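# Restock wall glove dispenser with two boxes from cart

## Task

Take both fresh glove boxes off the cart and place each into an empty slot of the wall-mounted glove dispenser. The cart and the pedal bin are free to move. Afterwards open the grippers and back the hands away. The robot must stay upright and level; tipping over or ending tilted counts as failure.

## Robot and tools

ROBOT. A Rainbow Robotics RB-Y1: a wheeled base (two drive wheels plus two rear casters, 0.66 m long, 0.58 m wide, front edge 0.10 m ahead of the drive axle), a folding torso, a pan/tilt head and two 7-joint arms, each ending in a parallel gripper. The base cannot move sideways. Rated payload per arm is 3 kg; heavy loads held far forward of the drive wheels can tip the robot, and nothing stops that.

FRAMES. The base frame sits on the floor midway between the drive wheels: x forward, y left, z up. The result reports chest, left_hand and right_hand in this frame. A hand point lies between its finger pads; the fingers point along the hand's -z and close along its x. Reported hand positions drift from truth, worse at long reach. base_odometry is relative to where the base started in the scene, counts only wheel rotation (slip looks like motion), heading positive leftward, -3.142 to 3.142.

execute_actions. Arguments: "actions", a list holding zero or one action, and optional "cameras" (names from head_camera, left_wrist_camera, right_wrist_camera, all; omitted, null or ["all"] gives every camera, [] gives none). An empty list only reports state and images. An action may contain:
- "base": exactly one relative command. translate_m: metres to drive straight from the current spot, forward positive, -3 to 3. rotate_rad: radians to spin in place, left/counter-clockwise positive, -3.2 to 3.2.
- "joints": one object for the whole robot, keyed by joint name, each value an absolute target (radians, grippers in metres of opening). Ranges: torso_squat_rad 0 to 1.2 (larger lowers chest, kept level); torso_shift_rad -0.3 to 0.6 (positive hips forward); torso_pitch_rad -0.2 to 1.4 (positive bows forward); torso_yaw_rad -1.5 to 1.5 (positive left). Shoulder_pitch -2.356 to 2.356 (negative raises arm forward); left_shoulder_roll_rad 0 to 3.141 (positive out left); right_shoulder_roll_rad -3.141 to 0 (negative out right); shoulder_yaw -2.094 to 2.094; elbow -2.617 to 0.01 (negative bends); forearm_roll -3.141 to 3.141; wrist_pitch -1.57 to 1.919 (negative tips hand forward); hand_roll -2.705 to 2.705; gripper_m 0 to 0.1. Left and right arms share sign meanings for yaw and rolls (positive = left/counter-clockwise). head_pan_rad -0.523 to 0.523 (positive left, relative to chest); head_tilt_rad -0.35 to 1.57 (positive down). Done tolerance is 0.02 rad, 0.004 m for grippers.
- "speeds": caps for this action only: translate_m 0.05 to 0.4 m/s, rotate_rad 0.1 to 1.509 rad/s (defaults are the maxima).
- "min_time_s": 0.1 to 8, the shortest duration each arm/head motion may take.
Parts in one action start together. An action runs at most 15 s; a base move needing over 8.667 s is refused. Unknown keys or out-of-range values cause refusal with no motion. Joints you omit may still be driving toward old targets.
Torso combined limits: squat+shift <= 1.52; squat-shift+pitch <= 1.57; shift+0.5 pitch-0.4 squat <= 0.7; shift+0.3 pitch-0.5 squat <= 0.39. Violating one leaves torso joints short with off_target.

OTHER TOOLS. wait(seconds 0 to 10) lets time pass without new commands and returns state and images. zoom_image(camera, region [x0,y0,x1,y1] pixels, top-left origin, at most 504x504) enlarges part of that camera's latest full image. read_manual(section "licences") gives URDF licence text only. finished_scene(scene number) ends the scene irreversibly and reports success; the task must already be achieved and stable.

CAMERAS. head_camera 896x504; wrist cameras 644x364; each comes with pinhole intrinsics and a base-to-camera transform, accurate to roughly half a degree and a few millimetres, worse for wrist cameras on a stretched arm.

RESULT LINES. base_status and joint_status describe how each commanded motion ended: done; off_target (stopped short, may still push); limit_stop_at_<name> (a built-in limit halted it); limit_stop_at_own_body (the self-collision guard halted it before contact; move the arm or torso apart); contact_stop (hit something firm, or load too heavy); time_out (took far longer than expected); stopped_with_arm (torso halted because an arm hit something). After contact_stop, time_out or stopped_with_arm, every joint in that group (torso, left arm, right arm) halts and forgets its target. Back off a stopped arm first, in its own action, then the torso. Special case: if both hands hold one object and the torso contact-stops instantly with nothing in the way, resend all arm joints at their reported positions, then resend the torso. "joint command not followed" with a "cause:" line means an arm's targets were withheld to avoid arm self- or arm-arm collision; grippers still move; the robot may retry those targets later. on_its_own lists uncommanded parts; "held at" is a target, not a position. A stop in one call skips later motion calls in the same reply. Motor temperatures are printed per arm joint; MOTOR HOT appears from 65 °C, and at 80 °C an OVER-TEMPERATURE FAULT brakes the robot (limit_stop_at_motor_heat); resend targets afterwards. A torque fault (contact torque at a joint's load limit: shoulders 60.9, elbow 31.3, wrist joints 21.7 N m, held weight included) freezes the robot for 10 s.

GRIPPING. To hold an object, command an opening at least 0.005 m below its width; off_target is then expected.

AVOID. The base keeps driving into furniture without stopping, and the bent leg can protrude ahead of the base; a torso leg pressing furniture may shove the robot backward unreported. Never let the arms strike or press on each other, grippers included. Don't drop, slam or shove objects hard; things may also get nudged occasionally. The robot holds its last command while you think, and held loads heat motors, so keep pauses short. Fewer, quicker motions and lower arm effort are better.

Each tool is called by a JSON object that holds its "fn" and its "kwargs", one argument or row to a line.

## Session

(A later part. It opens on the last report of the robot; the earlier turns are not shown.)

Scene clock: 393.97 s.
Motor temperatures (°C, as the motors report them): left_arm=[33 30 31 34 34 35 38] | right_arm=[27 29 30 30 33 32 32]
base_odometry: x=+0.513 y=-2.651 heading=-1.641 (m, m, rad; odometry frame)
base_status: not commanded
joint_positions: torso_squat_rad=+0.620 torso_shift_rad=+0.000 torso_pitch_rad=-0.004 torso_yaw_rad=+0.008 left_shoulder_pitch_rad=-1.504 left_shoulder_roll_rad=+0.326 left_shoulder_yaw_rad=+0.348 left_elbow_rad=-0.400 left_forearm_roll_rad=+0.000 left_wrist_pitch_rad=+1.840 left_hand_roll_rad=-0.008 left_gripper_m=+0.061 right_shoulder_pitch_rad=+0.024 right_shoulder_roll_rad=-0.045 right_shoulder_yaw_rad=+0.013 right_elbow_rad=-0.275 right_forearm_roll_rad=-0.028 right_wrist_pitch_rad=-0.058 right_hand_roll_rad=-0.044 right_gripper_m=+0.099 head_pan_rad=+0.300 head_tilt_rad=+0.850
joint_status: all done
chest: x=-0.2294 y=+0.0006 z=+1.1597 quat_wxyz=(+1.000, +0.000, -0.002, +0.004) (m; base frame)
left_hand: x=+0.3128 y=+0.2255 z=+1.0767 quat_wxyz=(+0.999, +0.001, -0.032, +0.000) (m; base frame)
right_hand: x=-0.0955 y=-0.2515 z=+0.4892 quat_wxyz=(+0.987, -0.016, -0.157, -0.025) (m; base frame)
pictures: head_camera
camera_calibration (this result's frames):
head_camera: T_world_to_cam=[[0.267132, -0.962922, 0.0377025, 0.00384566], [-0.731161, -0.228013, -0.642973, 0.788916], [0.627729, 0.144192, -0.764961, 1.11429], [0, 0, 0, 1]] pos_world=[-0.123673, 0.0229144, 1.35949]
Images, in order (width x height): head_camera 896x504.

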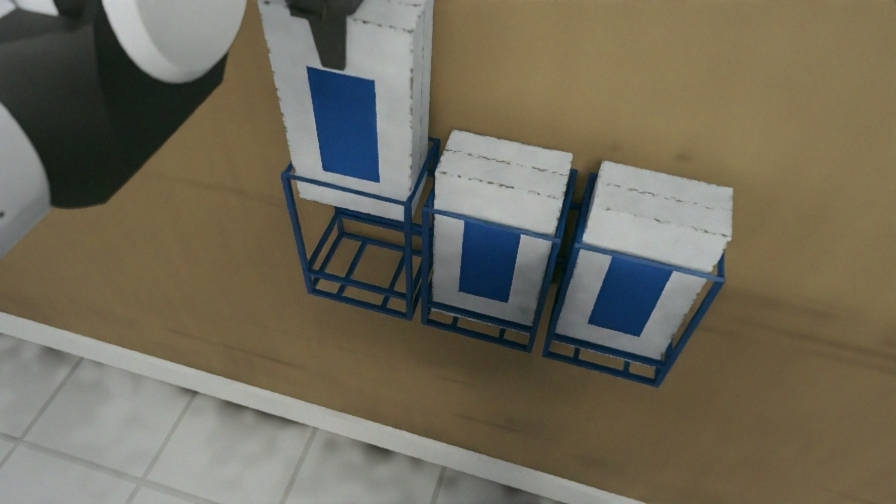

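In. Repeat the working sequence.

{"fn": "execute_actions", "kwargs": {
  "actions": [
    {"joints":{"torso_squat_rad":0.74,"left_wrist_pitch_rad":1.85,"head_tilt_rad":0.7},"min_time_s":1}
  ],
  "cameras": []
}}

{"fn": "execute_actions", "kwargs": {
  "actions": [
    {"base":{"translate_m":0.012},"speeds":{"translate_m":0.05},"joints":{"left_wrist_pitch_rad":1.895},"min_time_s":1.5}
  ],
  "cameras": []
}}

{"fn": "execute_actions", "kwargs": {
  "actions": [
    {"joints":{"torso_squat_rad":0.86}}
  ],
  "cameras": ["head_camera"]
}}

Scene clock: 399.87 s.
Motor temperatures (°C, as the motors report them): left_arm=[33 30 31 34 34 35 38] | right_arm=[27 29 30 30 33 32 32]
base_odometry: x=+0.513 y=-2.651 heading=-1.641 (m, m, rad; odometry frame)
base_status: not commanded
joint_positions: torso_squat_rad=+0.740 torso_shift_rad=+0.000 torso_pitch_rad=-0.004 torso_yaw_rad=+0.008 left_shoulder_pitch_rad=-1.504 left_shoulder_roll_rad=+0.326 left_shoulder_yaw_rad=+0.348 left_elbow_rad=-0.400 left_forearm_roll_rad=+0.000 left_wrist_pitch_rad=+1.850 left_hand_roll_rad=-0.008 left_gripper_m=+0.061 right_shoulder_pitch_rad=+0.024 right_shoulder_roll_rad=-0.045 right_shoulder_yaw_rad=+0.013 right_elbow_rad=-0.275 right_forearm_roll_rad=-0.028 right_wrist_pitch_rad=-0.058 right_hand_roll_rad=-0.044 right_gripper_m=+0.099 head_pan_rad=+0.300 head_tilt_rad=+0.700
joint_status: all done
chest: x=-0.2294 y=+0.0006 z=+1.1069 quat_wxyz=(+1.000, +0.000, -0.002, +0.004) (m; base frame)
left_hand: x=+0.3106 y=+0.2255 z=+1.0238 quat_wxyz=(+1.000, +0.001, -0.027, +0.000) (m; base frame)
right_hand: x=-0.0955 y=-0.2515 z=+0.4364 quat_wxyz=(+0.987, -0.016, -0.157, -0.025) (m; base frame)
pictures: none
No camera images: the call's "cameras" was empty. Leave "cameras" out to get every camera's image.

Scene clock: 401.67 s.
Motor temperatures (°C, as the motors report them): left_arm=[33 30 31 34 34 35 38] | right_arm=[27 29 30 30 33 32 32]
base_odometry: x=+0.512 y=-2.663 heading=-1.641 (m, m, rad; odometry frame)
base_status: done
joint_positions: torso_squat_rad=+0.740 torso_shift_rad=+0.000 torso_pitch_rad=-0.004 torso_yaw_rad=+0.008 left_shoulder_pitch_rad=-1.504 left_shoulder_roll_rad=+0.326 left_shoulder_yaw_rad=+0.348 left_elbow_rad=-0.400 left_forearm_roll_rad=+0.000 left_wrist_pitch_rad=+1.894 left_hand_roll_rad=-0.008 left_gripper_m=+0.061 right_shoulder_pitch_rad=+0.024 right_shoulder_roll_rad=-0.045 right_shoulder_yaw_rad=+0.013 right_elbow_rad=-0.275 right_forearm_roll_rad=-0.028 right_wrist_pitch_rad=-0.058 right_hand_roll_rad=-0.044 right_gripper_m=+0.099 head_pan_rad=+0.300 head_tilt_rad=+0.700
joint_status: all done
chest: x=-0.2292 y=+0.0006 z=+1.1069 quat_wxyz=(+1.000, +0.000, -0.002, +0.004) (m; base frame)
left_hand: x=+0.3005 y=+0.2254 z=+1.0233 quat_wxyz=(+1.000, +0.000, -0.005, +0.000) (m; base frame)
right_hand: x=-0.0955 y=-0.2515 z=+0.4364 quat_wxyz=(+0.987, -0.016, -0.157, -0.025) (m; base frame)
pictures: none
No camera images: the call's "cameras" was empty. Leave "cameras" out to get every camera's image.

Scene clock: 402.83 s.
Motor temperatures (°C, as the motors report them): left_arm=[33 30 31 34 34 35 38] | right_arm=[27 29 30 30 33 32 32]
base_odometry: x=+0.512 y=-2.663 heading=-1.641 (m, m, rad; odometry frame)
base_status: not commanded
joint_positions: torso_squat_rad=+0.860 torso_shift_rad=+0.000 torso_pitch_rad=-0.004 torso_yaw_rad=+0.008 left_shoulder_pitch_rad=-1.505 left_shoulder_roll_rad=+0.327 left_shoulder_yaw_rad=+0.348 left_elbow_rad=-0.401 left_forearm_roll_rad=-0.001 left_wrist_pitch_rad=+1.894 left_hand_roll_rad=-0.008 left_gripper_m=+0.061 right_shoulder_pitch_rad=+0.024 right_shoulder_roll_rad=-0.045 right_shoulder_yaw_rad=+0.013 right_elbow_rad=-0.275 right_forearm_roll_rad=-0.028 right_wrist_pitch_rad=-0.058 right_hand_roll_rad=-0.044 right_gripper_m=+0.099 head_pan_rad=+0.300 head_tilt_rad=+0.700
joint_status: all done
chest: x=-0.2293 y=+0.0005 z=+1.0467 quat_wxyz=(+1.000, +0.000, -0.002, +0.004) (m; base frame)
left_hand: x=+0.3009 y=+0.2257 z=+0.9642 quat_wxyz=(+1.000, +0.001, -0.007, +0.001) (m; base frame)
right_hand: x=-0.0955 y=-0.2516 z=+0.3762 quat_wxyz=(+0.987, -0.016, -0.157, -0.025) (m; base frame)
pictures: head_camera
camera_calibration (this result's frames):
head_camera: T_world_to_cam=[[0.262398, -0.964439, 0.0316862, 0.0144898], [-0.631445, -0.196444, -0.750124, 0.870655], [0.729674, 0.176823, -0.660537, 0.918794], [0, 0, 0, 1]] pos_world=[-0.124451, 0.0225459, 1.25954]
Images, in order (width x height): head_camera 896x504.

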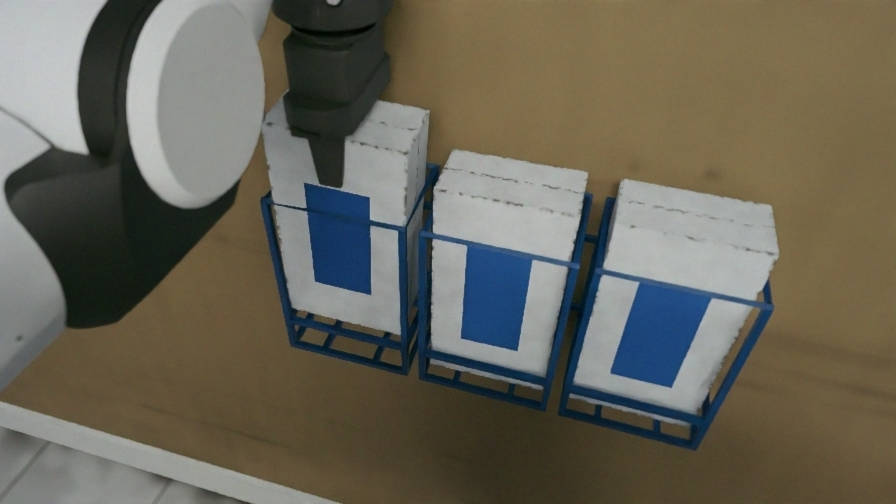

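{"fn": "execute_actions", "kwargs": {
  "actions": [
    {"joints":{"torso_squat_rad":0.93}}
  ],
  "cameras": []
}}

{"fn": "execute_actions", "kwargs": {
  "actions": [
    {"joints":{"left_gripper_m":0.09}}
  ],
  "cameras": []
}}

{"fn": "execute_actions", "kwargs": {
  "actions": [
    {"joints":{"torso_squat_rad":0.5}}
  ],
  "cameras": []
}}

{"fn": "execute_actions", "kwargs": {
  "actions": [
    {"base":{"translate_m":-0.6},"joints":{"torso_squat_rad":0.2,"torso_yaw_rad":0,"head_tilt_rad":0.6,"head_pan_rad":0.1,"left_shoulder_pitch_rad":-0.3,"left_shoulder_roll_rad":0.086,"left_elbow_rad":-0.8,"left_wrist_pitch_rad":0.5},"min_time_s":2.5}
  ],
  "cameras": ["head_camera"]
}}

Scene clock: 413.83 s.
Motor temperatures (°C, as the motors report them): left_arm=[33 30 31 33 34 36 38] | right_arm=[27 29 30 30 33 32 32]
base_odometry: x=+0.512 y=-2.663 heading=-1.641 (m, m, rad; odometry frame)
base_status: not commanded
joint_positions: torso_squat_rad=+0.930 torso_shift_rad=+0.000 torso_pitch_rad=-0.005 torso_yaw_rad=+0.008 left_shoulder_pitch_rad=-1.508 left_shoulder_roll_rad=+0.329 left_shoulder_yaw_rad=+0.348 left_elbow_rad=-0.403 left_forearm_roll_rad=-0.001 left_wrist_pitch_rad=+1.894 left_hand_roll_rad=-0.008 left_gripper_m=+0.061 right_shoulder_pitch_rad=+0.024 right_shoulder_roll_rad=-0.045 right_shoulder_yaw_rad=+0.013 right_elbow_rad=-0.275 right_forearm_roll_rad=-0.028 right_wrist_pitch_rad=-0.058 right_hand_roll_rad=-0.044 right_gripper_m=+0.099 head_pan_rad=+0.300 head_tilt_rad=+0.700
joint_status: all done
chest: x=-0.2296 y=+0.0005 z=+1.0084 quat_wxyz=(+1.000, +0.000, -0.002, +0.004) (m; base frame)
left_hand: x=+0.3017 y=+0.2264 z=+0.9287 quat_wxyz=(+1.000, +0.001, -0.010, +0.001) (m; base frame)
right_hand: x=-0.0953 y=-0.2516 z=+0.3381 quat_wxyz=(+0.987, -0.016, -0.158, -0.025) (m; base frame)
pictures: none
No camera images: the call's "cameras" was empty. Leave "cameras" out to get every camera's image.

Scene clock: 414.77 s.
Motor temperatures (°C, as the motors report them): left_arm=[33 30 31 33 34 36 38] | right_arm=[27 29 30 30 33 32 32]
base_odometry: x=+0.512 y=-2.663 heading=-1.641 (m, m, rad; odometry frame)
base_status: not commanded
joint_positions: torso_squat_rad=+0.930 torso_shift_rad=+0.000 torso_pitch_rad=-0.004 torso_yaw_rad=+0.008 left_shoulder_pitch_rad=-1.505 left_shoulder_roll_rad=+0.326 left_shoulder_yaw_rad=+0.348 left_elbow_rad=-0.400 left_forearm_roll_rad=+0.000 left_wrist_pitch_rad=+1.895 left_hand_roll_rad=-0.008 left_gripper_m=+0.090 right_shoulder_pitch_rad=+0.024 right_shoulder_roll_rad=-0.045 right_shoulder_yaw_rad=+0.013 right_elbow_rad=-0.275 right_forearm_roll_rad=-0.028 right_wrist_pitch_rad=-0.058 right_hand_roll_rad=-0.044 right_gripper_m=+0.099 head_pan_rad=+0.300 head_tilt_rad=+0.700
joint_status: all done
chest: x=-0.2294 y=+0.0005 z=+1.0084 quat_wxyz=(+1.000, +0.000, -0.002, +0.004) (m; base frame)
left_hand: x=+0.3004 y=+0.2251 z=+0.9255 quat_wxyz=(+1.000, +0.000, -0.005, +0.000) (m; base frame)
right_hand: x=-0.0955 y=-0.2516 z=+0.3380 quat_wxyz=(+0.987, -0.016, -0.157, -0.025) (m; base frame)
pictures: none
No camera images: the call's "cameras" was empty. Leave "cameras" out to get every camera's image.

Scene clock: 417.07 s.
Motor temperatures (°C, as the motors report them): left_arm=[33 30 31 33 34 36 38] | right_arm=[27 29 30 30 33 32 32]
base_odometry: x=+0.512 y=-2.663 heading=-1.641 (m, m, rad; odometry frame)
base_status: not commanded
joint_positions: torso_squat_rad=+0.500 torso_shift_rad=+0.000 torso_pitch_rad=-0.004 torso_yaw_rad=+0.008 left_shoulder_pitch_rad=-1.505 left_shoulder_roll_rad=+0.325 left_shoulder_yaw_rad=+0.348 left_elbow_rad=-0.400 left_forearm_roll_rad=+0.000 left_wrist_pitch_rad=+1.895 left_hand_roll_rad=-0.008 left_gripper_m=+0.090 right_shoulder_pitch_rad=+0.024 right_shoulder_roll_rad=-0.045 right_shoulder_yaw_rad=+0.013 right_elbow_rad=-0.275 right_forearm_roll_rad=-0.028 right_wrist_pitch_rad=-0.058 right_hand_roll_rad=-0.044 right_gripper_m=+0.099 head_pan_rad=+0.300 head_tilt_rad=+0.700
joint_status: all done
chest: x=-0.2293 y=+0.0007 z=+1.2042 quat_wxyz=(+1.000, +0.000, -0.002, +0.004) (m; base frame)
left_hand: x=+0.3003 y=+0.2252 z=+1.1209 quat_wxyz=(+1.000, +0.000, -0.005, +0.000) (m; base frame)
right_hand: x=-0.0956 y=-0.2514 z=+0.5338 quat_wxyz=(+0.987, -0.016, -0.157, -0.025) (m; base frame)
pictures: none
No camera images: the call's "cameras" was empty. Leave "cameras" out to get every camera's image.

Scene clock: 420.63 s.
Motor temperatures (°C, as the motors report them): left_arm=[32 30 31 33 34 36 38] | right_arm=[27 29 30 30 33 32 32]
base_odometry: x=+0.553 y=-2.065 heading=-1.639 (m, m, rad; odometry frame)
base_status: done
joint_positions: torso_squat_rad=+0.200 torso_shift_rad=+0.000 torso_pitch_rad=-0.004 torso_yaw_rad=+0.000 left_shoulder_pitch_rad=-0.300 left_shoulder_roll_rad=+0.086 left_shoulder_yaw_rad=+0.348 left_elbow_rad=-0.800 left_forearm_roll_rad=+0.000 left_wrist_pitch_rad=+0.500 left_hand_roll_rad=-0.008 left_gripper_m=+0.090 right_shoulder_pitch_rad=+0.024 right_shoulder_roll_rad=-0.045 right_shoulder_yaw_rad=+0.013 right_elbow_rad=-0.275 right_forearm_roll_rad=-0.028 right_wrist_pitch_rad=-0.058 right_hand_roll_rad=-0.044 right_gripper_m=+0.099 head_pan_rad=+0.100 head_tilt_rad=+0.600
joint_status: all done
chest: x=-0.2294 y=+0.0007 z=+1.2760 quat_wxyz=(+1.000, +0.000, -0.002, +0.000) (m; base frame)
left_hand: x=+0.2133 y=+0.3339 z=+0.7688 quat_wxyz=(+0.947, +0.037, -0.295, +0.119) (m; base frame)
right_hand: x=-0.0975 y=-0.2524 z=+0.6055 quat_wxyz=(+0.987, -0.017, -0.157, -0.029) (m; base frame)
pictures: head_camera
camera_calibration (this result's frames):
head_camera: T_world_to_cam=[[0.0548803, -0.998143, 0.0264166, -0.0281264], [-0.580464, -0.0534195, -0.812532, 1.14525], [0.812435, 0.0292582, -0.582318, 0.972192], [0, 0, 0, 1]] pos_world=[-0.123521, 0.00466015, 1.49742]
Images, in order (width x height): head_camera 896x504.

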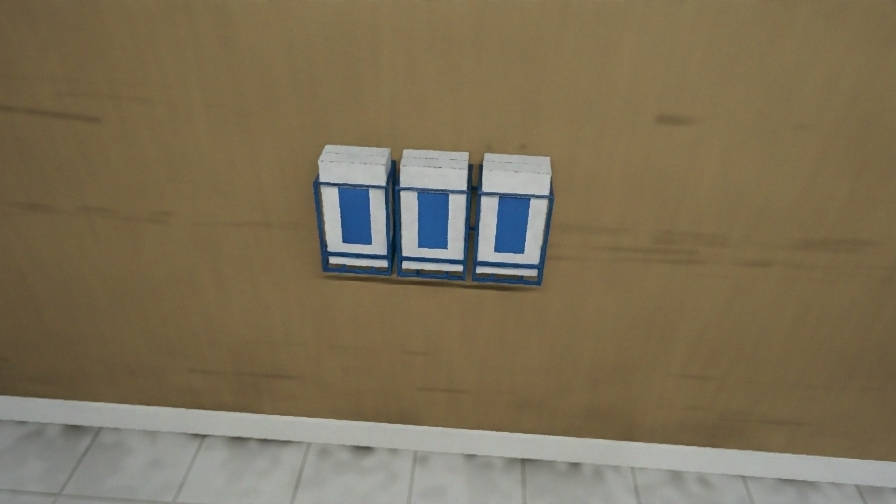

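{"fn": "finished_scene", "kwargs": {
  "scene": 2
}}

The scene is finished: the task was done.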